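## Task

Get the green foam block into the tote beside the door so that no part of it sticks out past the tote's rim. The robot must not tip over or finish leaning, or the task fails. It only counts if the block stays there without the robot holding it.

## Robot and tools

ROBOT. A Hello Robot Stretch 4 with one arm: an omni-wheel base, a lift that slides up a mast, an arm that telescopes straight ahead, a wrist with yaw, pitch and roll, and a two-finger gripper. It stands about 1.6 m tall; the base rim lies within 0.23 m of the base origin. Objects may occasionally be nudged by something outside the robot's control.

FRAMES. Base frame: origin on the floor below the base centre, x ahead, y to the left, z up. hand_pose is reported in this frame and marks a point between the open fingertips; with all wrist joints at zero its axes line up with the base frame. The printed hand position may be slightly off. The odometry frame is where the base frame was when the scene began.

execute_actions. Argument "actions": a list holding exactly one action, or empty (then it only reports state and images). Optional "cameras": list of names from head_camera, head_left_camera, head_right_camera, wrist_camera, all; omitted, null or ["all"] gives every camera, [] gives none; an unknown name rejects the call. An action contains "base", "joints" or both, plus optional "pace" and "contact_limits"; alternatively it contains only "end_of_arm". All motions in one action start at once and may finish at different moments.
- "base": an object with a single key, each a relative move from where the base last measured itself: translate_m (metres, straight, forward positive, -2 to 2), strafe_m (metres sideways, left positive, -2 to 2), rotate_rad (radians on the spot, counter-clockwise seen from above positive, -3.2 to 3.2).
- "joints": absolute targets, named individually: lift_m 0 to 1.2 m; arm_m 0 to 0.55 m extension; wrist_yaw_rad -1.134 to 4.276 (0 ahead, positive left, 3.14 tucked back, over 3.4 the arm may block); wrist_pitch_rad -1.117 to 4.259 (0 level, 1.57 pointing down); wrist_roll_rad -1.117 to 4.259 (0 fingers level, positive turns clockwise viewed from behind); gripper_m -0.038 to 0.141 m fingertip gap (negative squeezes the tips together). Tolerances: 0.004 for lift, arm and gripper, 0.02 for yaw and roll, 0.05 for pitch. Targets outside a joint's range are clipped and the result notes it; other bad values or unknown keys refuse the whole call.
- "pace": slow, default, fast or max. Base speed 0.1/0.3/0.4/0.6 m/s and turning 1/2/3/4 rad/s respectively; with the lift above 0.2 these shrink, down to 0.3 m/s and 1 rad/s at lift 1.2.
- "contact_limits": {"arm_m": value} from 0 (gentlest) to 0.75 (firmest), default 0.5; the arm stops when it pushes harder.
- {"end_of_arm": "enable_torque"} re-powers wrist or gripper motors that shut off.
No single action runs more than 15 s. Anything you omit may still be driving toward an earlier target. If a result reports a stop, the remaining tool calls in that reply are skipped.

wait: "seconds" 0 to 10; commands nothing and returns the same report.
zoom_image: "camera" and "region" [x0, y0, x1, y1] in pixels from the top-left, at most 504 by 504, on that camera's latest full image.
read_manual: only licence texts; no motion.
finished_scene: "scene" is the number of the current scene; ends it for good after the last command settles, reports success and gives the next task. Replying without any tool call ends everything.

RESULTS. lidar_m: 12 rough distances (m) from the base origin, 30-degree sectors starting straight ahead and going counter-clockwise (4th left, 7th behind, 10th right); "-" means nothing seen or closer than 0.25 m. It covers roughly 0.15 m up to robot height and can miss glass, thin legs and things behind. wrist_depth_mm: a 7x7 grid of median depths, 100 to 2000 mm, read from top left; the robot's own body shows. base_odometry counts wheel rotation, so slip looks like motion; if turned_by_wheels and turned_by_imu differ by over about 0.1 rad, heading has drifted by about their difference. base_tilt in degrees (forward/right positive) has a fixed bias up to about 1.5. base_status and joint_status: done, off_target (stopped short, may keep pushing), contact_stop_at_<key> (hit something; that part goes slack), limit_stop_at_<name> (own_body, tilt, etc.), torque_fault (wrist motor went limp until enable_torque), time_out. on_its_own lists uncommanded effects; its "held at" is the target held, not the position. motor_effort: percent of maximum, positive toward higher joint values, bracket is the peak; each has a small fixed bias and noise. Wheel effort positive means turning right. A held load shifts wrist_pitch effort away from 0.

GRIPPING. Command gripper_m below the block's width; a deeper value squeezes harder and pulls the object inward, opening pushes it out. Neither position nor "done" proves a grasp; a firm grip shows as a clear gripper effort change when the command is 0 or above. If fingertips jam on a surface below, raise the lift.

CAUTIONS. To unfold at the start, send lift_m 0.4 with wrist_yaw_rad 0 together. Tilting the gripper up (pitch below -0.2) while rolled (roll below -0.4 or above 4) may trigger own-body stops. Over about 1 kg held with arm_m above 0.2, driving or turning can tip the robot, especially fast; steady pushing or pulling, a high gripper or a high contact limit also raise the risk. Tilt over 6 degrees slackens lift, arm and wheels. Avoid dropping, slamming, hard hits and strong pushes, and release the block so it rests fully inside the tote on its own. Shorter robot motion is better.

Each tool is called after ">>>" as name([rows], argument=value, ...), one row to a line, values as JSON.

## Session

>>> execute_actions(actions=[])

Scene clock: 0.00 s.
base_odometry: x=+0.000 y=+0.000 heading=+0.000 (m, m, rad; odometry frame)
turned_by_wheels: +0.000 (rad since the last result)
turned_by_imu: +0.000 (rad since the last result)
base_tilt: forward=+0.4 right=-0.4 (deg)
lidar_m: 1.51 1.07 0.98 1.01 0.98 1.09 1.56 1.97 0.96 0.69 0.69 0.77
base_status: not commanded
joint_positions: lift_m=+0.241 arm_m=-0.001 wrist_yaw_rad=+3.026 wrist_pitch_rad=+0.008 wrist_roll_rad=+0.014 gripper_m=+0.057
joint_status: not commanded
motor_effort: lift_m=+19 arm_m=+0 wrist_yaw_rad=-1 wrist_pitch_rad=-6 wrist_roll_rad=-1 gripper_m=-2 wheel_0=+0 wheel_1=+0 wheel_2=+0 (%)
hand_pose: x=-0.1071 y=+0.1200 z=+0.4168 quat_wxyz=(+0.058, -0.003, +0.007, +0.998) (m; base frame)
wrist_depth_mm: - 141 - - 1397 1078 878 / - 141 - 1863 1366 1078 891 / 109 141 282 1863 1397 1060 891 / 137 154 - 1863 1366 1060 891 / 1983 - - 1863 1336 1042 878 / 1397 1430 195 1537 198 1042 866 / 991 917 1025 135 1060 960 866
pictures: head_camera, head_left_camera, head_right_camera, wrist_camera
Images, in order (width x height): head_camera 420x560, head_left_camera 420x672, head_right_camera 420x672, wrist_camera 616x392.

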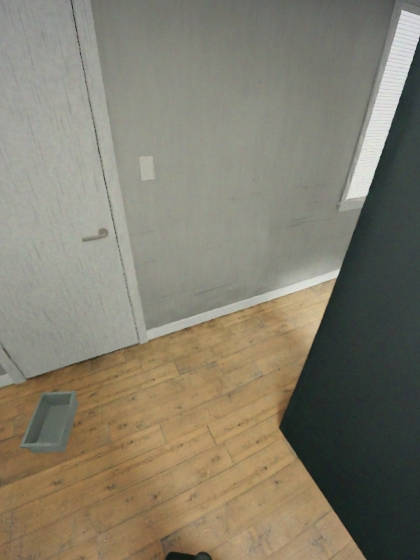

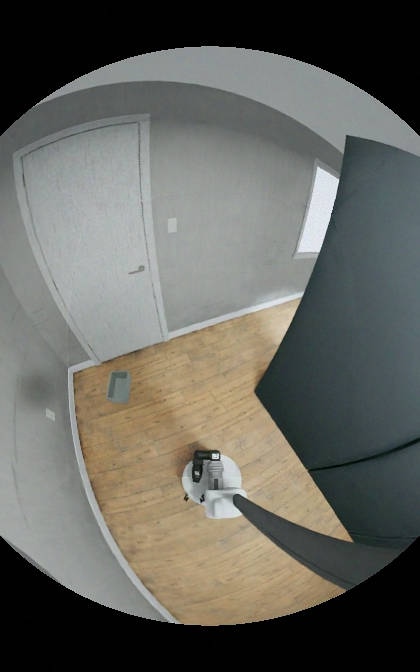

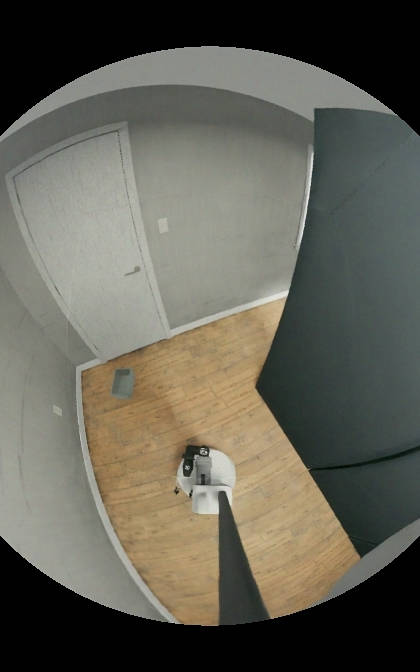

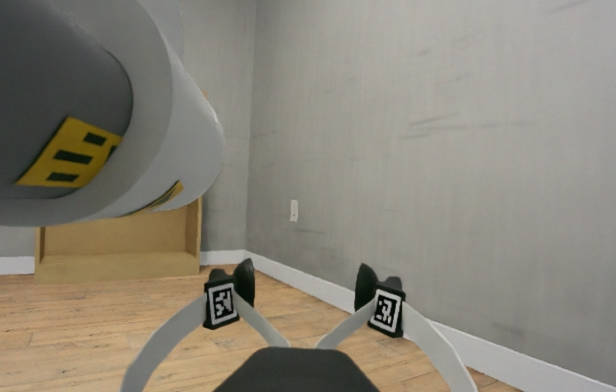

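>>> execute_actions([
  {"base": {"rotate_rad": -2.7}, "joints": {"lift_m": 0.4, "wrist_yaw_rad": 0}},
])

Scene clock: 2.73 s.
base_odometry: x=+0.000 y=+0.000 heading=-2.699 (m, m, rad; odometry frame)
turned_by_wheels: -2.699 (rad since the last result)
turned_by_imu: -2.675 (rad since the last result)
base_tilt: forward=+0.5 right=-0.4 (deg)
lidar_m: 1.95 1.01 0.75 0.70 0.74 1.55 1.46 0.99 1.04 0.98 1.04 1.42
base_status: done
joint_positions: lift_m=+0.400 arm_m=-0.001 wrist_yaw_rad=+0.000 wrist_pitch_rad=+0.008 wrist_roll_rad=+0.014 gripper_m=+0.057
joint_status: all done
motor_effort: lift_m=+21(23) arm_m=+0(0) wrist_yaw_rad=-2(8) wrist_pitch_rad=-7(7) wrist_roll_rad=+0(0) gripper_m=-3(4) wheel_0=+4(6) wheel_1=+3(16) wheel_2=+4(11) (%)
hand_pose: x=+0.4579 y=-0.0874 z=+0.5759 quat_wxyz=(+1.000, +0.007, +0.004, +0.000) (m; base frame)
wrist_depth_mm: 1078 1576 - - - 1983 1366 / 1098 1661 - - - 1983 1336 / 1138 1618 - - - 1863 1366 / 1138 1708 - - - 1863 1281 / 1160 1708 - - - 1921 1308 / 1160 1537 196 1708 198 1756 1281 / 1160 1229 1336 136 1430 1397 1255
pictures: head_camera, head_left_camera, head_right_camera, wrist_camera
Images, in order (width x height): head_camera 420x560, head_left_camera 420x672, head_right_camera 420x672, wrist_camera 616x392.

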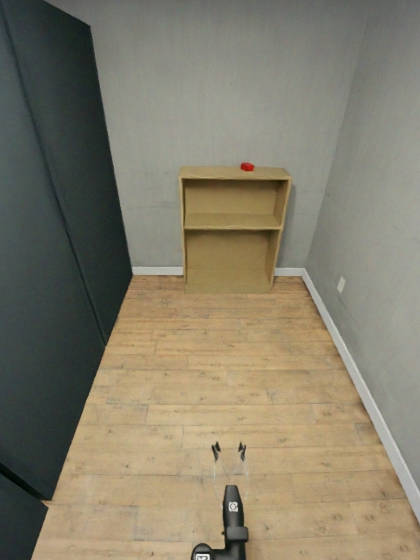

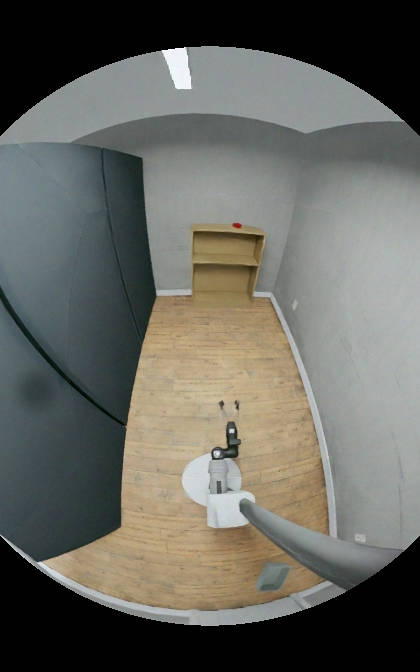

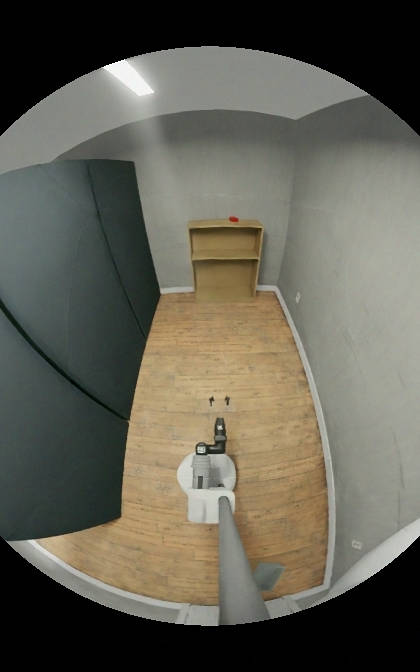

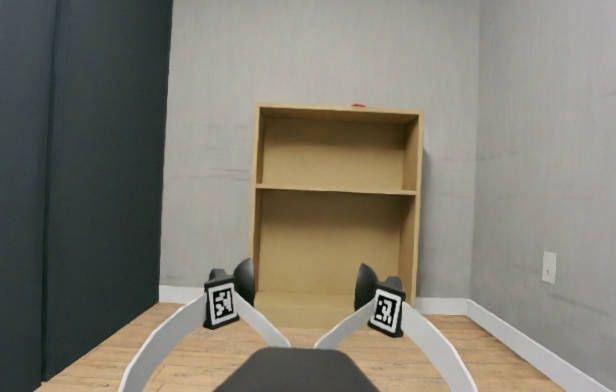

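>>> execute_actions([
  {"base": {"rotate_rad": 1.40}, "joints": {"wrist_pitch_rad": 0.7}},
], cameras=["head_left_camera"])

>>> execute_actions([
  {"base": {"strafe_m": 1.0}, "pace": "fast"},
])

Scene clock: 5.17 s.
base_odometry: x=+0.000 y=+0.000 heading=-1.300 (m, m, rad; odometry frame)
turned_by_wheels: +1.400 (rad since the last result)
turned_by_imu: +1.388 (rad since the last result)
base_tilt: forward=+0.4 right=-0.5 (deg)
lidar_m: 0.70 0.71 0.85 1.41 0.99 1.15 1.00 1.01 1.23 1.95 1.27 0.79
base_status: done
joint_positions: lift_m=+0.400 arm_m=-0.001 wrist_yaw_rad=+0.000 wrist_pitch_rad=+0.702 wrist_roll_rad=+0.014 gripper_m=+0.057
joint_status: all done
motor_effort: lift_m=+20(21) arm_m=+0(0) wrist_yaw_rad=-2(3) wrist_pitch_rad=-4(3) wrist_roll_rad=+2(1) gripper_m=-3(4) wheel_0=-2(7) wheel_1=-1(12) wheel_2=-3(8) (%)
hand_pose: x=+0.3898 y=-0.0874 z=+0.3919 quat_wxyz=(+0.939, +0.007, +0.344, -0.002) (m; base frame)
wrist_depth_mm: 418 433 449 459 477 500 512 / 455 477 492 508 521 549 559 / 504 521 539 564 591 615 634 / 564 580 609 627 668 691 723 / 640 668 683 723 732 750 778 / 634 647 195 654 199 668 676 / 569 559 591 135 591 585 603
pictures: head_left_camera
Images, in order (width x height): head_left_camera 420x672.

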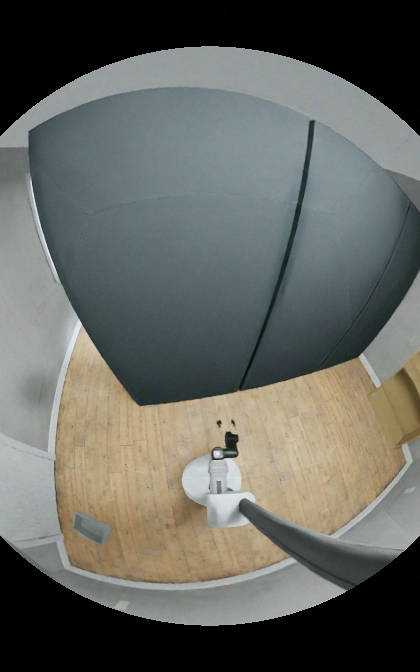

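Scene clock: 8.80 s.
base_odometry: x=+0.964 y=+0.268 heading=-1.300 (m, m, rad; odometry frame)
turned_by_wheels: +0.000 (rad since the last result)
turned_by_imu: +0.001 (rad since the last result)
base_tilt: forward=+0.4 right=-0.5 (deg)
lidar_m: 1.09 0.88 0.54 0.44 0.44 0.58 0.55 0.56 1.45 2.82 0.95 0.70
base_status: done
joint_positions: lift_m=+0.400 arm_m=-0.001 wrist_yaw_rad=+0.000 wrist_pitch_rad=+0.702 wrist_roll_rad=+0.014 gripper_m=+0.057
joint_status: not commanded
motor_effort: lift_m=+21(21) arm_m=+0(0) wrist_yaw_rad=-2(1) wrist_pitch_rad=-5(4) wrist_roll_rad=+0(1) gripper_m=-3(4) wheel_0=+1(12) wheel_1=-3(16) wheel_2=+0(0) (%)
hand_pose: x=+0.3898 y=-0.0874 z=+0.3919 quat_wxyz=(+0.939, +0.007, +0.344, -0.002) (m; base frame)
wrist_depth_mm: 1098 1756 1983 - 1921 530 399 / 1078 1430 1366 1397 1281 535 404 / 1025 1060 1078 1098 917 549 413 / 878 891 891 891 854 564 452 / 732 750 759 759 768 564 530 / 647 647 195 668 198 634 634 / 574 564 580 136 591 591 597
pictures: head_camera, head_left_camera, head_right_camera, wrist_camera
Images, in order (width x height): head_camera 420x560, head_left_camera 420x672, head_right_camera 420x672, wrist_camera 616x392.

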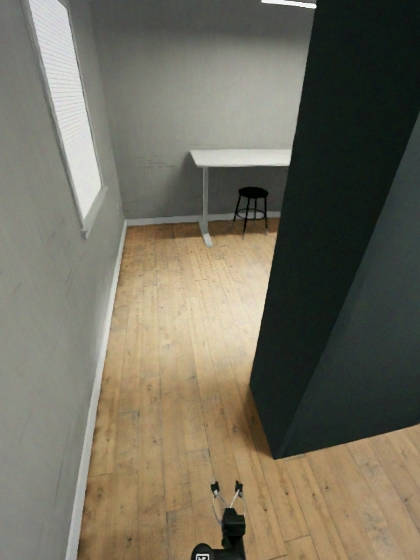

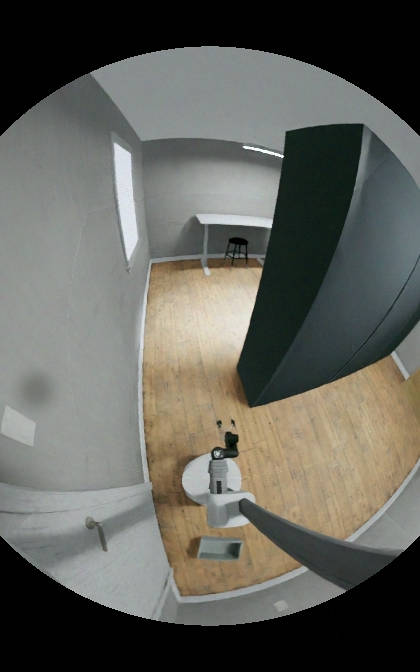

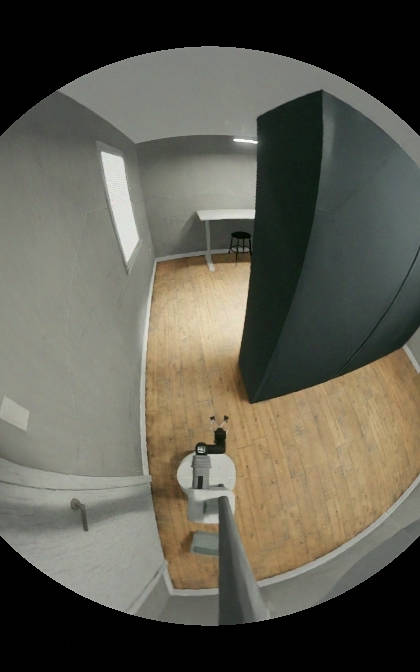

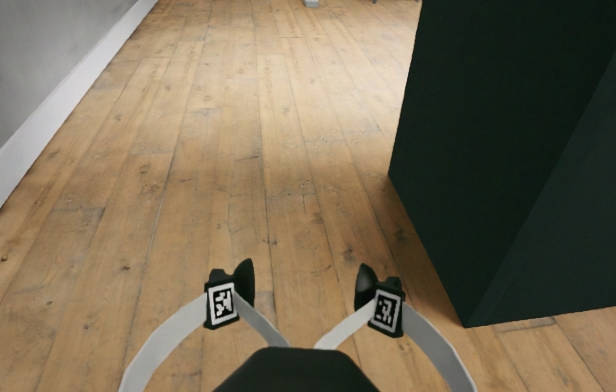

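>>> execute_actions([
  {"base": {"rotate_rad": 0.18}},
], cameras=["head_camera"])

>>> execute_actions([
  {"base": {"translate_m": 1.6}, "pace": "fast"},
])

Scene clock: 9.73 s.
base_odometry: x=+0.964 y=+0.268 heading=-1.120 (m, m, rad; odometry frame)
turned_by_wheels: +0.180 (rad since the last result)
turned_by_imu: +0.178 (rad since the last result)
base_tilt: forward=+0.5 right=-0.5 (deg)
lidar_m: 1.80 0.70 0.50 0.44 0.45 0.48 1.17 1.25 1.68 2.08 0.75 0.70
base_status: done
joint_positions: lift_m=+0.400 arm_m=-0.001 wrist_yaw_rad=+0.000 wrist_pitch_rad=+0.702 wrist_roll_rad=+0.014 gripper_m=+0.057
joint_status: not commanded
motor_effort: lift_m=+20(20) arm_m=+0(0) wrist_yaw_rad=-1(2) wrist_pitch_rad=-4(4) wrist_roll_rad=+2(1) gripper_m=-3(3) wheel_0=-2(7) wheel_1=+0(7) wheel_2=-3(8) (%)
hand_pose: x=+0.3898 y=-0.0874 z=+0.3919 quat_wxyz=(+0.939, +0.007, +0.344, -0.002) (m; base frame)
wrist_depth_mm: 759 1138 1808 - - - 569 / 778 1138 1397 1430 1430 1397 569 / 798 1042 1098 1118 1118 820 559 / 778 878 904 891 904 820 554 / 732 741 750 768 778 750 544 / 640 647 196 661 200 668 539 / 574 559 585 135 591 591 559
pictures: head_camera
Images, in order (width x height): head_camera 420x560.

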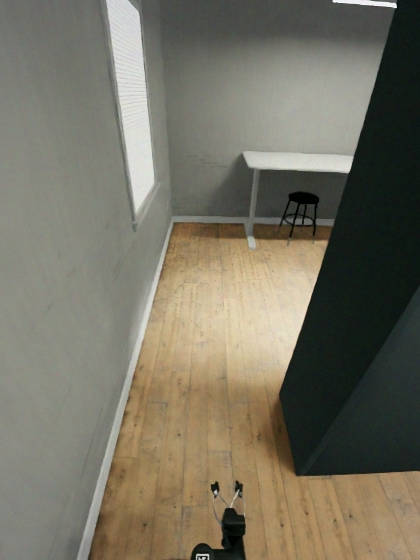

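Scene clock: 15.00 s.
base_odometry: x=+1.661 y=-1.172 heading=-1.120 (m, m, rad; odometry frame)
turned_by_wheels: +0.000 (rad since the last result)
turned_by_imu: +0.000 (rad since the last result)
base_tilt: forward=+0.4 right=-0.5 (deg)
lidar_m: 1.56 0.69 0.49 0.47 0.52 0.72 1.87 0.77 0.89 2.38 1.66 1.24
base_status: done
joint_positions: lift_m=+0.400 arm_m=-0.001 wrist_yaw_rad=+0.000 wrist_pitch_rad=+0.702 wrist_roll_rad=+0.014 gripper_m=+0.057
joint_status: not commanded
motor_effort: lift_m=+21(21) arm_m=+0(0) wrist_yaw_rad=-3(1) wrist_pitch_rad=-4(5) wrist_roll_rad=+1(1) gripper_m=-3(2) wheel_0=+0(9) wheel_1=+0(15) wheel_2=+2(14) (%)
hand_pose: x=+0.3898 y=-0.0874 z=+0.3919 quat_wxyz=(+0.939, +0.007, +0.344, -0.002) (m; base frame)
wrist_depth_mm: 778 1138 1618 1576 1576 1499 1576 / 778 1138 1430 1397 1430 1464 1537 / 798 1025 1078 1118 1118 1118 1160 / 798 878 904 904 917 931 931 / 732 750 759 759 768 778 788 / 634 647 195 661 198 661 668 / 580 559 585 136 591 597 591
pictures: head_camera, head_left_camera, head_right_camera, wrist_camera
Images, in order (width x height): head_camera 420x560, head_left_camera 420x672, head_right_camera 420x672, wrist_camera 616x392.

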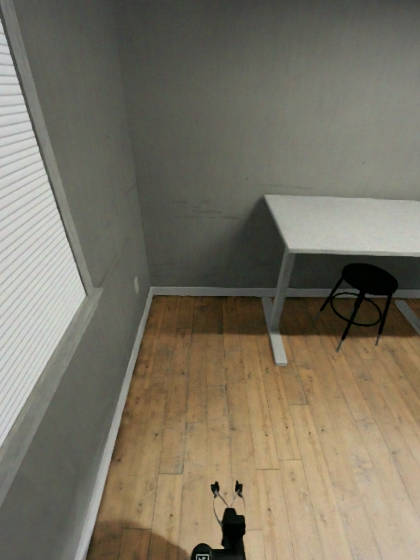

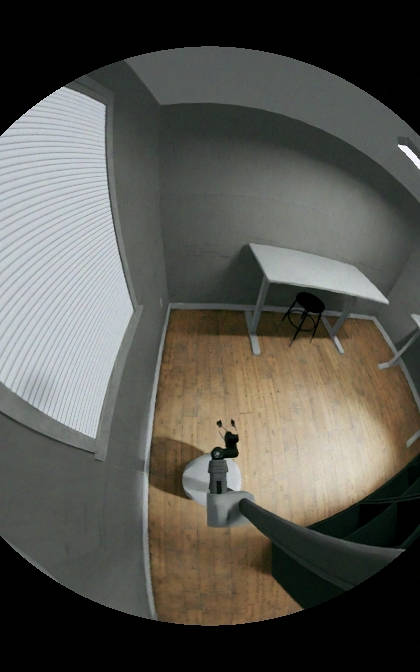

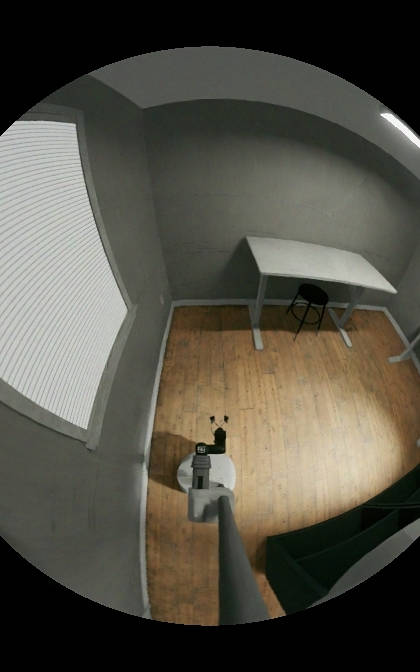

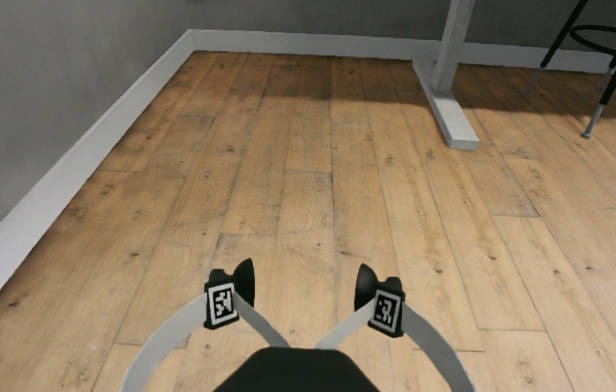

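>>> execute_actions([
  {"base": {"rotate_rad": -1.585}, "joints": {"wrist_pitch_rad": 0.0}},
])

Scene clock: 17.13 s.
base_odometry: x=+1.661 y=-1.172 heading=-2.704 (m, m, rad; odometry frame)
turned_by_wheels: -1.584 (rad since the last result)
turned_by_imu: -1.570 (rad since the last result)
base_tilt: forward=+0.4 right=-0.5 (deg)
lidar_m: 2.19 1.69 1.24 1.40 0.69 0.49 0.44 0.50 0.70 1.70 0.76 0.86
base_status: done
joint_positions: lift_m=+0.400 arm_m=-0.001 wrist_yaw_rad=+0.000 wrist_pitch_rad=+0.003 wrist_roll_rad=+0.014 gripper_m=+0.057
joint_status: all done
motor_effort: lift_m=+21(20) arm_m=+0(0) wrist_yaw_rad=+0(3) wrist_pitch_rad=-7(13) wrist_roll_rad=+1(1) gripper_m=-3(4) wheel_0=+3(8) wheel_1=+1(10) wheel_2=+4(8) (%)
hand_pose: x=+0.4579 y=-0.0874 z=+0.5773 quat_wxyz=(+1.000, +0.007, +0.001, +0.000) (m; base frame)
wrist_depth_mm: - - - - - 1098 1118 / - - - - - 1098 931 / - - - - - 1118 1098 / - - - - - 1098 1118 / - - - - - 1118 1060 / 1863 1921 195 - 199 1098 1138 / 1281 1205 1397 136 1430 1078 1098
pictures: head_camera, head_left_camera, head_right_camera, wrist_camera
Images, in order (width x height): head_camera 420x560, head_left_camera 420x672, head_right_camera 420x672, wrist_camera 616x392.

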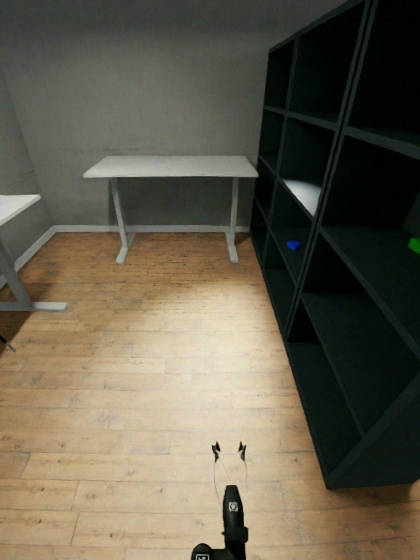

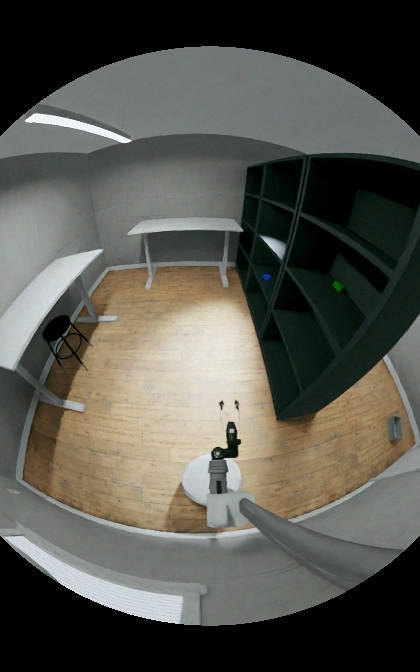

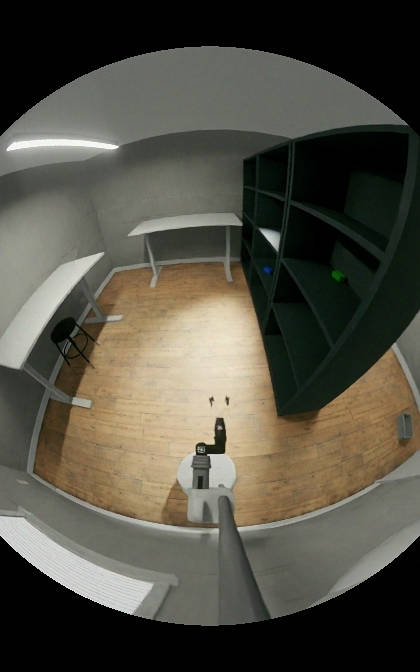

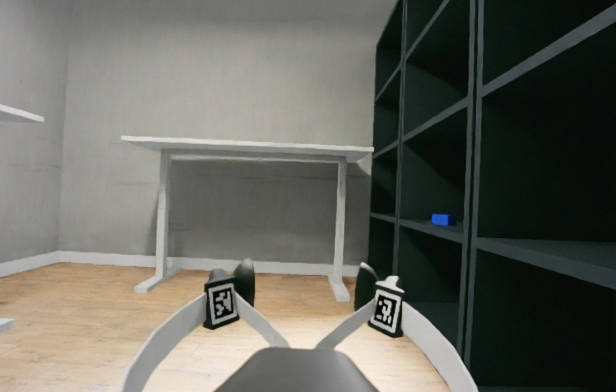

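>>> execute_actions([
  {"base": {"translate_m": 1.15}, "pace": "fast"},
], cameras=["head_right_camera"])

>>> execute_actions([
  {"base": {"rotate_rad": -1.585}, "joints": {"lift_m": 0.85, "gripper_m": 0.13}},
])

Scene clock: 21.53 s.
base_odometry: x=+0.619 y=-1.660 heading=-2.704 (m, m, rad; odometry frame)
turned_by_wheels: +0.000 (rad since the last result)
turned_by_imu: +0.001 (rad since the last result)
base_tilt: forward=+0.4 right=-0.5 (deg)
lidar_m: 1.29 1.35 1.25 1.17 1.24 1.70 1.63 0.86 0.62 0.56 0.59 0.80
base_status: done
joint_positions: lift_m=+0.400 arm_m=-0.001 wrist_yaw_rad=+0.000 wrist_pitch_rad=+0.003 wrist_roll_rad=+0.014 gripper_m=+0.057
joint_status: not commanded
motor_effort: lift_m=+21(21) arm_m=+0(0) wrist_yaw_rad=+0(2) wrist_pitch_rad=-8(8) wrist_roll_rad=+1(1) gripper_m=-3(4) wheel_0=+2(8) wheel_1=+2(7) wheel_2=+0(15) (%)
hand_pose: x=+0.4579 y=-0.0874 z=+0.5773 quat_wxyz=(+1.000, +0.007, +0.001, +0.000) (m; base frame)
wrist_depth_mm: 1863 1808 1863 1921 1921 1499 759 / 1308 1281 1863 1863 1863 1078 904 / 1863 1863 1921 1863 1661 1397 904 / 1863 1863 1808 1808 1808 1863 878 / 1808 1921 1808 1863 1808 1008 820 / 1708 1921 195 1808 199 960 878 / 1255 1229 1366 136 1397 891 891
pictures: head_right_camera
Images, in order (width x height): head_right_camera 420x672.

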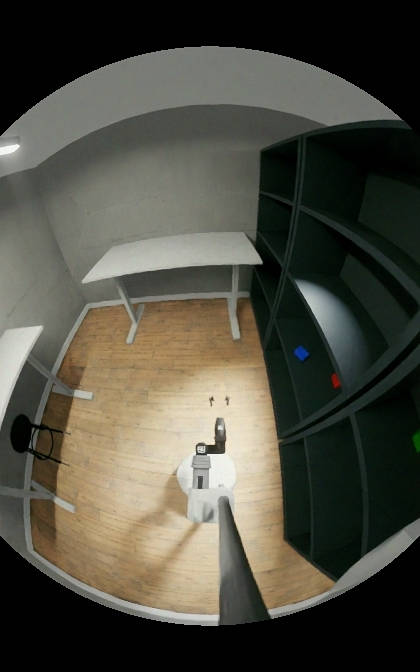

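Scene clock: 24.30 s.
base_odometry: x=+0.619 y=-1.660 heading=+1.995 (m, m, rad; odometry frame)
turned_by_wheels: -1.584 (rad since the last result)
turned_by_imu: -1.570 (rad since the last result)
base_tilt: forward=+0.4 right=-0.4 (deg)
lidar_m: 0.56 0.59 0.78 1.31 1.34 1.24 1.20 1.23 1.68 1.61 0.86 0.62
base_status: done
joint_positions: lift_m=+0.850 arm_m=-0.001 wrist_yaw_rad=+0.000 wrist_pitch_rad=+0.003 wrist_roll_rad=+0.014 gripper_m=+0.130
joint_status: all done
motor_effort: lift_m=+22(24) arm_m=+0(0) wrist_yaw_rad=-2(2) wrist_pitch_rad=-8(8) wrist_roll_rad=+0(0) gripper_m=+1(3) wheel_0=+4(8) wheel_1=+3(7) wheel_2=+4(8) (%)
hand_pose: x=+0.4579 y=-0.0874 z=+1.0272 quat_wxyz=(+1.000, +0.007, +0.001, +0.000) (m; base frame)
wrist_depth_mm: 392 585 741 715 699 683 676 / 397 591 798 798 798 820 788 / 402 603 788 798 820 798 788 / 410 621 809 809 798 820 768 / 399 525 580 634 668 699 691 / 347 349 351 355 213 359 362 / 415 609 798 133 820 809 741
pictures: head_camera, head_left_camera, head_right_camera, wrist_camera
Images, in order (width x height): head_camera 420x560, head_left_camera 420x672, head_right_camera 420x672, wrist_camera 616x392.

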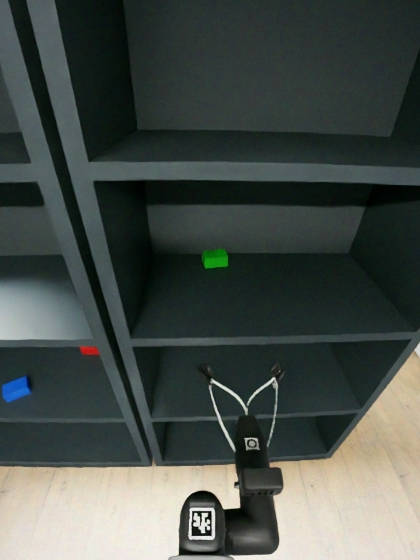

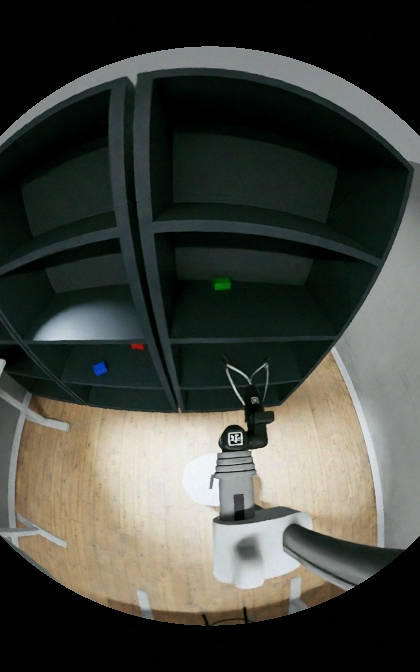

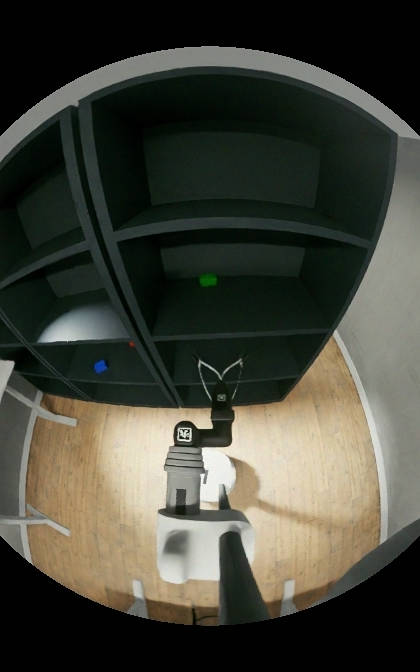

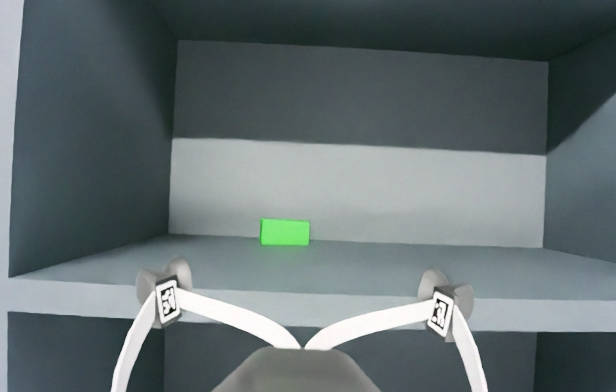

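>>> zoom_image(camera="head_camera", region=[150, 210, 290, 310])

>>> zoom_image(camera="wrist_camera", region=[200, 170, 400, 300])

Region (150, 210, 290, 310) of head_camera's 420x560 image, scaled by 3.600, with more detail than that image has; it fills the top 360 rows of this view, and the rest is white.

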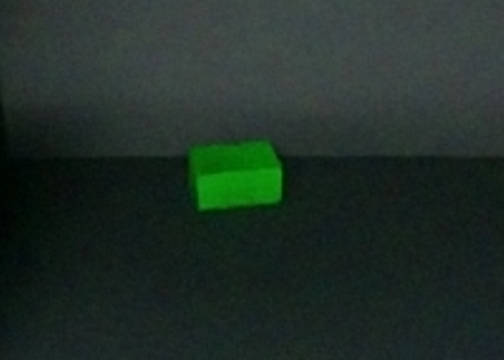

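Region (200, 170, 400, 300) of wrist_camera's 616x392 image, scaled by 2.520; it fills the top 328 rows of this view, and the rest is white.

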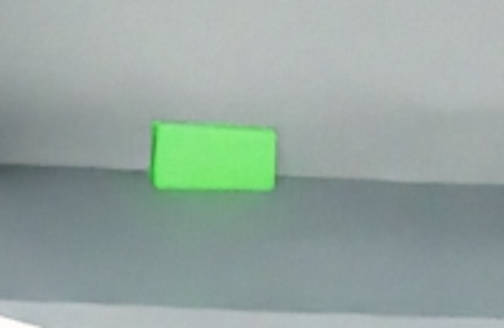

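>>> execute_actions([
  {"joints": {"lift_m": 0.985, "wrist_pitch_rad": 0.45, "wrist_yaw_rad": 0.18, "gripper_m": 0.141, "wrist_roll_rad": -0.02}},
], cameras=["wrist_camera"])

>>> execute_actions([
  {"base": {"translate_m": 0.2}, "joints": {"arm_m": 0.15}},
], cameras=["wrist_camera", "head_camera"])

Scene clock: 27.67 s.
base_odometry: x=+0.619 y=-1.660 heading=+1.995 (m, m, rad; odometry frame)
turned_by_wheels: +0.000 (rad since the last result)
turned_by_imu: +0.001 (rad since the last result)
base_tilt: forward=+0.4 right=-0.5 (deg)
lidar_m: 0.57 0.60 0.78 1.29 1.34 1.23 1.20 1.24 1.72 1.64 0.89 0.59
base_status: not commanded
joint_positions: lift_m=+0.985 arm_m=-0.001 wrist_yaw_rad=+0.180 wrist_pitch_rad=+0.452 wrist_roll_rad=-0.020 gripper_m=+0.141
joint_status: all done
motor_effort: lift_m=+23(25) arm_m=+0(0) wrist_yaw_rad=+1(1) wrist_pitch_rad=-5(2) wrist_roll_rad=+1(0) gripper_m=-1(1) wheel_0=+3(3) wheel_1=+3(3) wheel_2=+4(4) (%)
hand_pose: x=+0.4404 y=-0.0396 z=+1.0370 quat_wxyz=(+0.970, -0.030, +0.222, +0.090) (m; base frame)
wrist_depth_mm: 343 389 597 699 683 661 634 / 366 402 621 759 732 691 683 / 399 415 580 661 676 707 707 / 430 413 433 452 469 484 508 / 976 445 634 387 373 364 370 / 842 477 668 904 878 355 878 / 732 535 723 135 778 809 842
pictures: wrist_camera
Images, in order (width x height): wrist_camera 616x392.

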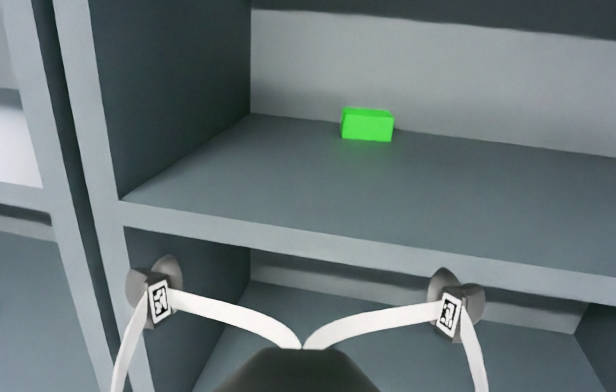

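Scene clock: 29.73 s.
base_odometry: x=+0.537 y=-1.478 heading=+1.995 (m, m, rad; odometry frame)
turned_by_wheels: +0.000 (rad since the last result)
turned_by_imu: +0.000 (rad since the last result)
base_tilt: forward=+0.5 right=-0.5 (deg)
lidar_m: 0.36 0.39 0.53 1.26 1.35 1.46 1.42 1.45 1.66 1.63 0.56 0.41
base_status: done
joint_positions: lift_m=+0.985 arm_m=+0.148 wrist_yaw_rad=+0.180 wrist_pitch_rad=+0.452 wrist_roll_rad=-0.020 gripper_m=+0.141
joint_status: all done
motor_effort: lift_m=+23(23) arm_m=+9(9) wrist_yaw_rad=-2(1) wrist_pitch_rad=-5(5) wrist_roll_rad=-2(1) gripper_m=-1(2) wheel_0=+2(7) wheel_1=+2(1) wheel_2=-2(14) (%)
hand_pose: x=+0.5903 y=-0.0395 z=+1.0369 quat_wxyz=(+0.970, -0.030, +0.222, +0.090) (m; base frame)
wrist_depth_mm: 306 410 413 392 379 364 351 / 314 424 436 418 399 382 373 / 322 439 473 449 424 410 392 / 330 404 430 366 433 433 421 / 306 322 330 342 351 359 373 / 253 241 250 274 260 264 290 / 218 219 225 135 234 237 247
pictures: head_camera, wrist_camera
Images, in order (width x height): head_camera 420x560, wrist_camera 616x392.

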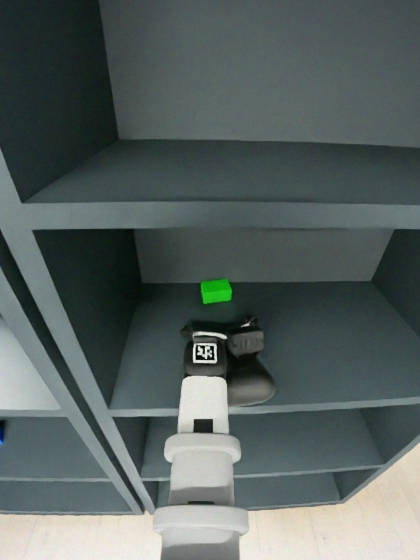

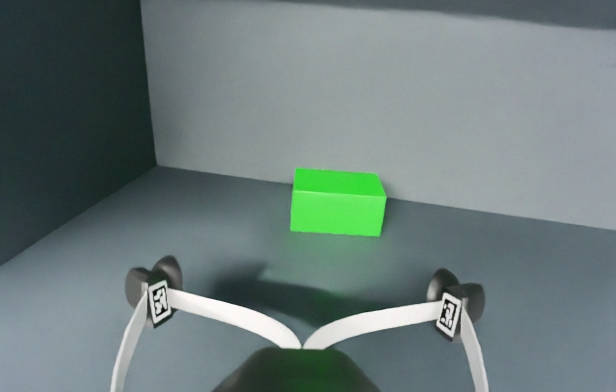

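>>> execute_actions([
  {"joints": {"arm_m": 0.26, "lift_m": 0.965}},
], cameras=["wrist_camera", "head_camera"])

Scene clock: 31.33 s.
base_odometry: x=+0.537 y=-1.478 heading=+1.995 (m, m, rad; odometry frame)
turned_by_wheels: +0.000 (rad since the last result)
turned_by_imu: +0.000 (rad since the last result)
base_tilt: forward=+0.5 right=-0.5 (deg)
lidar_m: 0.35 0.37 0.51 1.26 1.36 1.47 1.44 1.44 1.68 1.63 0.58 0.40
base_status: not commanded
joint_positions: lift_m=+0.965 arm_m=+0.258 wrist_yaw_rad=+0.180 wrist_pitch_rad=+0.452 wrist_roll_rad=-0.020 gripper_m=+0.141
joint_status: all done
motor_effort: lift_m=+16(20) arm_m=+9(11) wrist_yaw_rad=+0(1) wrist_pitch_rad=-5(5) wrist_roll_rad=-2(1) gripper_m=-1(1) wheel_0=+2(3) wheel_1=+2(2) wheel_2=-3(2) (%)
hand_pose: x=+0.7003 y=-0.0395 z=+1.0175 quat_wxyz=(+0.970, -0.030, +0.222, +0.090) (m; base frame)
wrist_depth_mm: 312 320 306 291 281 270 260 / 320 338 325 310 297 285 274 / 327 364 347 330 315 303 291 / 329 377 364 297 336 320 309 / 281 289 294 254 300 322 324 / 229 216 224 246 235 236 259 / 195 196 202 135 210 213 222
pictures: head_camera, wrist_camera
Images, in order (width x height): head_camera 420x560, wrist_camera 616x392.

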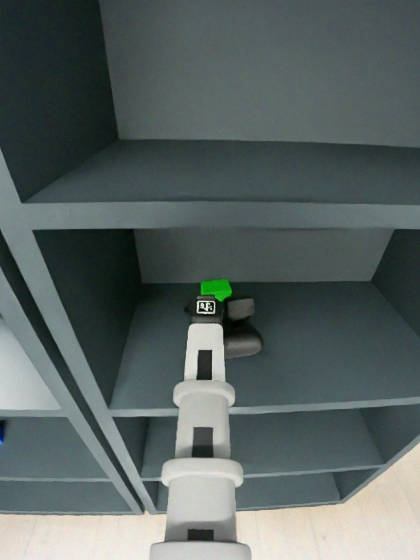

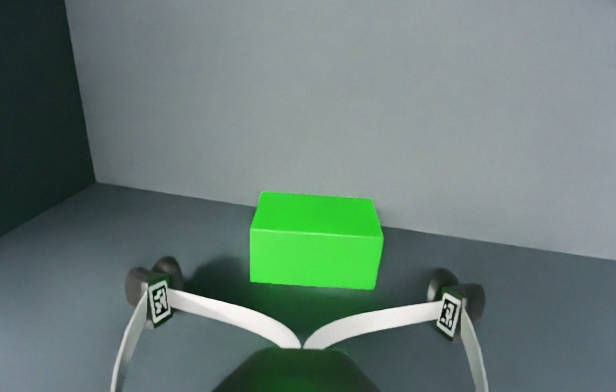

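>>> execute_actions([
  {"joints": {"arm_m": 0.325}, "contact_limits": {"arm_m": 0.2}},
], cameras=["wrist_camera"])

Scene clock: 32.53 s.
base_odometry: x=+0.537 y=-1.478 heading=+1.995 (m, m, rad; odometry frame)
turned_by_wheels: +0.000 (rad since the last result)
turned_by_imu: +0.000 (rad since the last result)
base_tilt: forward=+0.4 right=-0.5 (deg)
lidar_m: 0.37 0.38 0.49 1.31 1.36 1.47 1.42 1.43 1.70 1.63 0.58 0.39
base_status: not commanded
joint_positions: lift_m=+0.965 arm_m=+0.323 wrist_yaw_rad=+0.180 wrist_pitch_rad=+0.452 wrist_roll_rad=-0.020 gripper_m=+0.141
joint_status: all done
motor_effort: lift_m=+16(16) arm_m=+9(12) wrist_yaw_rad=+0(2) wrist_pitch_rad=-6(5) wrist_roll_rad=-2(2) gripper_m=-1(1) wheel_0=+3(2) wheel_1=+2(1) wheel_2=-2(2) (%)
contact_limits: arm_m 0.2
hand_pose: x=+0.7653 y=-0.0396 z=+1.0175 quat_wxyz=(+0.970, -0.030, +0.222, +0.090) (m; base frame)
wrist_depth_mm: 265 253 243 233 223 214 209 / 283 271 258 247 237 225 220 / 303 290 276 262 253 240 231 / 320 314 296 281 267 255 248 / 279 287 271 226 287 274 263 / 228 216 192 193 201 237 259 / 195 196 202 135 209 211 222
pictures: wrist_camera
Images, in order (width x height): wrist_camera 616x392.

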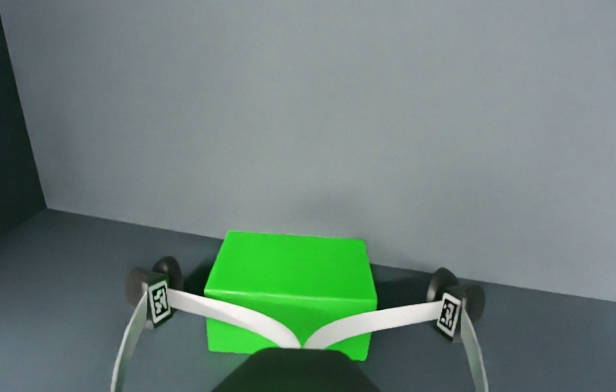

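>>> execute_actions([
  {"joints": {"gripper_m": 0.05, "lift_m": 0.96}},
], cameras=["wrist_camera"])

Scene clock: 34.77 s.
base_odometry: x=+0.537 y=-1.478 heading=+1.995 (m, m, rad; odometry frame)
turned_by_wheels: +0.000 (rad since the last result)
turned_by_imu: +0.001 (rad since the last result)
base_tilt: forward=+0.4 right=-0.5 (deg)
lidar_m: 0.37 0.40 0.52 1.30 1.36 1.46 1.40 1.43 1.68 1.63 0.58 0.39
base_status: not commanded
joint_positions: lift_m=+0.960 arm_m=+0.323 wrist_yaw_rad=+0.180 wrist_pitch_rad=+0.452 wrist_roll_rad=-0.020 gripper_m=+0.050
joint_status: all done
motor_effort: lift_m=+16(16) arm_m=+9(9) wrist_yaw_rad=-3(4) wrist_pitch_rad=-5(6) wrist_roll_rad=-1(1) gripper_m=-17(17) wheel_0=+3(3) wheel_1=+2(2) wheel_2=-2(2) (%)
hand_pose: x=+0.7653 y=-0.0394 z=+1.0125 quat_wxyz=(+0.970, -0.030, +0.222, +0.090) (m; base frame)
wrist_depth_mm: 266 253 242 231 224 215 208 / 283 270 259 245 237 227 219 / 301 290 276 263 251 239 232 / 319 314 294 282 268 256 247 / 272 278 273 211 279 273 263 / 220 219 181 182 183 249 251 / 189 187 190 126 197 199 211
pictures: wrist_camera
Images, in order (width x height): wrist_camera 616x392.

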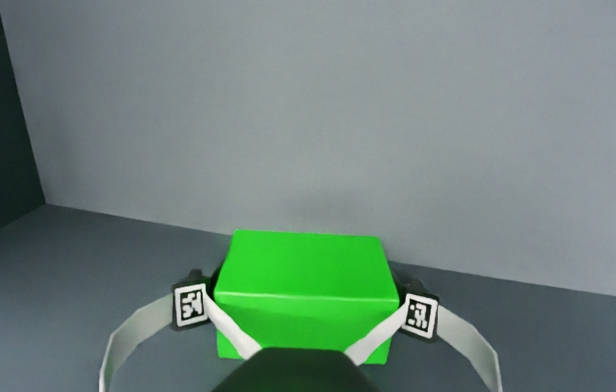

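Gripped. Lift a little, then retract.

>>> execute_actions([
  {"joints": {"lift_m": 1.0, "gripper_m": 0.04}},
], cameras=["wrist_camera"])

>>> execute_actions([
  {"base": {"translate_m": -0.25}, "joints": {"arm_m": 0.0, "wrist_yaw_rad": 0.0}},
], cameras=["wrist_camera", "head_camera"])

Scene clock: 35.83 s.
base_odometry: x=+0.537 y=-1.478 heading=+1.995 (m, m, rad; odometry frame)
turned_by_wheels: +0.000 (rad since the last result)
turned_by_imu: +0.000 (rad since the last result)
base_tilt: forward=+0.4 right=-0.4 (deg)
lidar_m: 0.36 0.39 0.50 1.28 1.38 1.46 1.41 1.43 1.70 1.64 0.56 0.39
base_status: not commanded
joint_positions: lift_m=+1.000 arm_m=+0.323 wrist_yaw_rad=+0.180 wrist_pitch_rad=+0.452 wrist_roll_rad=-0.020 gripper_m=+0.040
joint_status: all done
motor_effort: lift_m=+23(24) arm_m=+9(9) wrist_yaw_rad=-3(3) wrist_pitch_rad=-5(6) wrist_roll_rad=-1(2) gripper_m=-19(17) wheel_0=+3(3) wheel_1=+2(2) wheel_2=-2(2) (%)
hand_pose: x=+0.7653 y=-0.0394 z=+1.0519 quat_wxyz=(+0.970, -0.030, +0.222, +0.090) (m; base frame)
wrist_depth_mm: 267 254 243 233 224 213 208 / 283 272 257 247 236 227 220 / 301 290 276 263 251 240 231 / 322 312 297 282 267 255 247 / 325 329 310 208 283 274 264 / 272 265 180 179 180 289 282 / 233 233 231 186 240 247 260
pictures: wrist_camera
Images, in order (width x height): wrist_camera 616x392.

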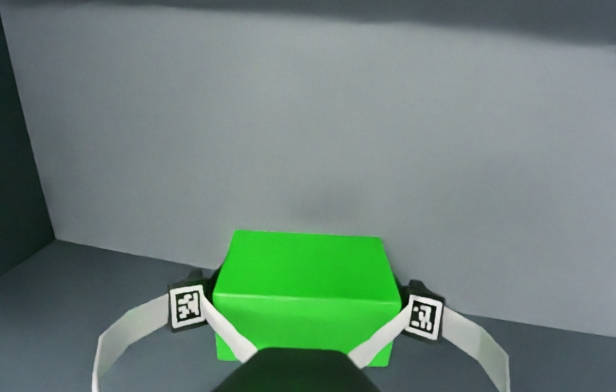

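Scene clock: 38.13 s.
base_odometry: x=+0.640 y=-1.705 heading=+1.996 (m, m, rad; odometry frame)
turned_by_wheels: +0.000 (rad since the last result)
turned_by_imu: +0.001 (rad since the last result)
base_tilt: forward=+0.5 right=-0.5 (deg)
lidar_m: 0.59 0.64 0.89 1.29 1.32 1.20 1.12 1.17 1.70 1.62 0.95 0.64
base_status: done
joint_positions: lift_m=+1.000 arm_m=+0.002 wrist_yaw_rad=+0.000 wrist_pitch_rad=+0.453 wrist_roll_rad=-0.020 gripper_m=+0.040
joint_status: all done
motor_effort: lift_m=+23(23) arm_m=-9(8) wrist_yaw_rad=-1(6) wrist_pitch_rad=-7(7) wrist_roll_rad=+0(0) gripper_m=-19(20) wheel_0=-1(8) wheel_1=+0(12) wheel_2=+2(11) (%)
hand_pose: x=+0.4319 y=-0.0875 z=+1.0518 quat_wxyz=(+0.974, -0.010, +0.224, +0.002) (m; base frame)
wrist_depth_mm: 379 564 759 759 759 768 750 / 387 574 809 798 809 798 788 / 407 549 668 699 741 788 759 / 433 445 466 484 504 521 544 / 466 615 445 208 442 960 455 / 512 504 179 179 181 917 750 / 574 634 750 185 788 798 732
pictures: head_camera, wrist_camera
Images, in order (width x height): head_camera 420x560, wrist_camera 616x392.

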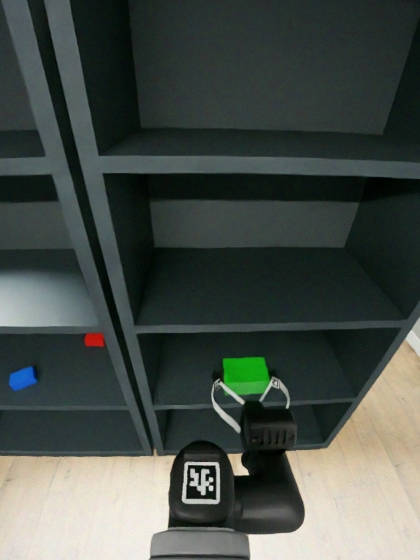

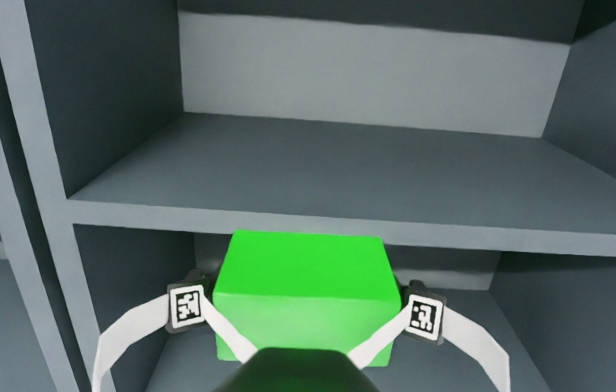

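Now strafe right to the gap while lowering the lift.

>>> execute_actions([
  {"base": {"strafe_m": -1.15}, "joints": {"lift_m": 0.4}, "pace": "fast"},
], cameras=["wrist_camera", "head_camera"])

Scene clock: 42.70 s.
base_odometry: x=+1.688 y=-1.232 heading=+1.995 (m, m, rad; odometry frame)
turned_by_wheels: +0.000 (rad since the last result)
turned_by_imu: -0.002 (rad since the last result)
base_tilt: forward=+0.4 right=-0.5 (deg)
lidar_m: 1.70 0.80 0.94 2.37 1.68 1.17 1.33 0.72 0.50 0.45 0.50 0.67
base_status: done
joint_positions: lift_m=+0.400 arm_m=+0.002 wrist_yaw_rad=+0.000 wrist_pitch_rad=+0.453 wrist_roll_rad=-0.020 gripper_m=+0.040
joint_status: all done
motor_effort: lift_m=+17(22) arm_m=-9(9) wrist_yaw_rad=-2(0) wrist_pitch_rad=-7(7) wrist_roll_rad=-3(2) gripper_m=-20(19) wheel_0=-1(10) wheel_1=+0(8) wheel_2=+0(1) (%)
hand_pose: x=+0.4319 y=-0.0874 z=+0.4522 quat_wxyz=(+0.974, -0.010, +0.224, +0.002) (m; base frame)
wrist_depth_mm: 759 - - - 1708 842 591 / 778 - - - 1618 831 585 / 788 1863 1921 1921 1576 831 580 / 798 1308 1336 1366 1308 831 574 / 831 991 976 209 1060 798 559 / 759 768 179 179 181 699 554 / 668 676 676 186 683 647 544
pictures: head_camera, wrist_camera
Images, in order (width x height): head_camera 420x560, wrist_camera 616x392.

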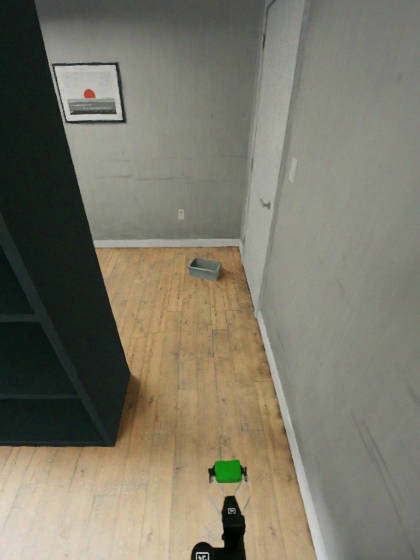

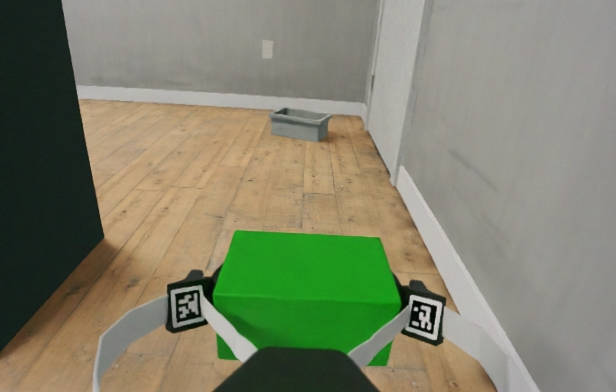

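>>> execute_actions([
  {"base": {"translate_m": 1.6}, "joints": {"arm_m": 0.15, "wrist_pitch_rad": 1.0}, "pace": "fast"},
], cameras=["wrist_camera", "head_camera"])

Scene clock: 48.23 s.
base_odometry: x=+1.028 y=+0.226 heading=+1.996 (m, m, rad; odometry frame)
turned_by_wheels: +0.000 (rad since the last result)
turned_by_imu: +0.001 (rad since the last result)
base_tilt: forward=+0.4 right=-0.5 (deg)
lidar_m: 0.59 0.67 1.69 2.18 0.69 0.74 1.90 0.64 0.45 0.39 0.40 0.55
base_status: done
joint_positions: lift_m=+0.400 arm_m=+0.148 wrist_yaw_rad=+0.000 wrist_pitch_rad=+1.001 wrist_roll_rad=-0.020 gripper_m=+0.040
joint_status: all done
motor_effort: lift_m=+17(17) arm_m=+9(12) wrist_yaw_rad=-1(1) wrist_pitch_rad=-3(4) wrist_roll_rad=+0(1) gripper_m=-18(18) wheel_0=+1(10) wheel_1=+1(5) wheel_2=+3(16) (%)
hand_pose: x=+0.4749 y=-0.0874 z=+0.3354 quat_wxyz=(+0.877, -0.009, +0.480, +0.005) (m; base frame)
wrist_depth_mm: 891 878 904 917 904 691 455 / 788 809 809 820 820 621 445 / 699 707 609 732 741 627 442 / 647 580 647 634 668 627 433 / 585 580 473 208 591 580 430 / 539 535 179 179 181 539 427 / 500 492 496 186 500 504 424
pictures: head_camera, wrist_camera
Images, in order (width x height): head_camera 420x560, wrist_camera 616x392.

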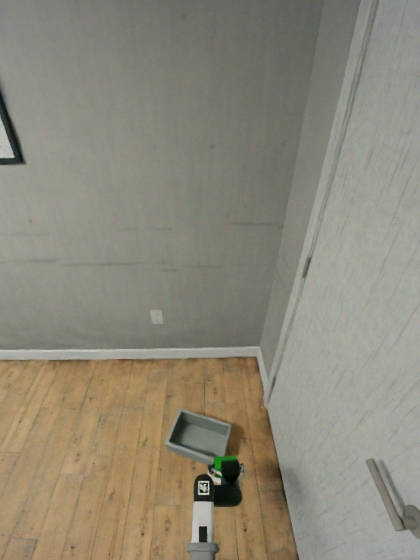

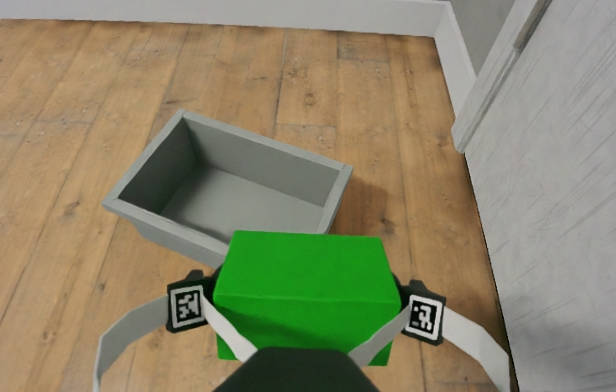

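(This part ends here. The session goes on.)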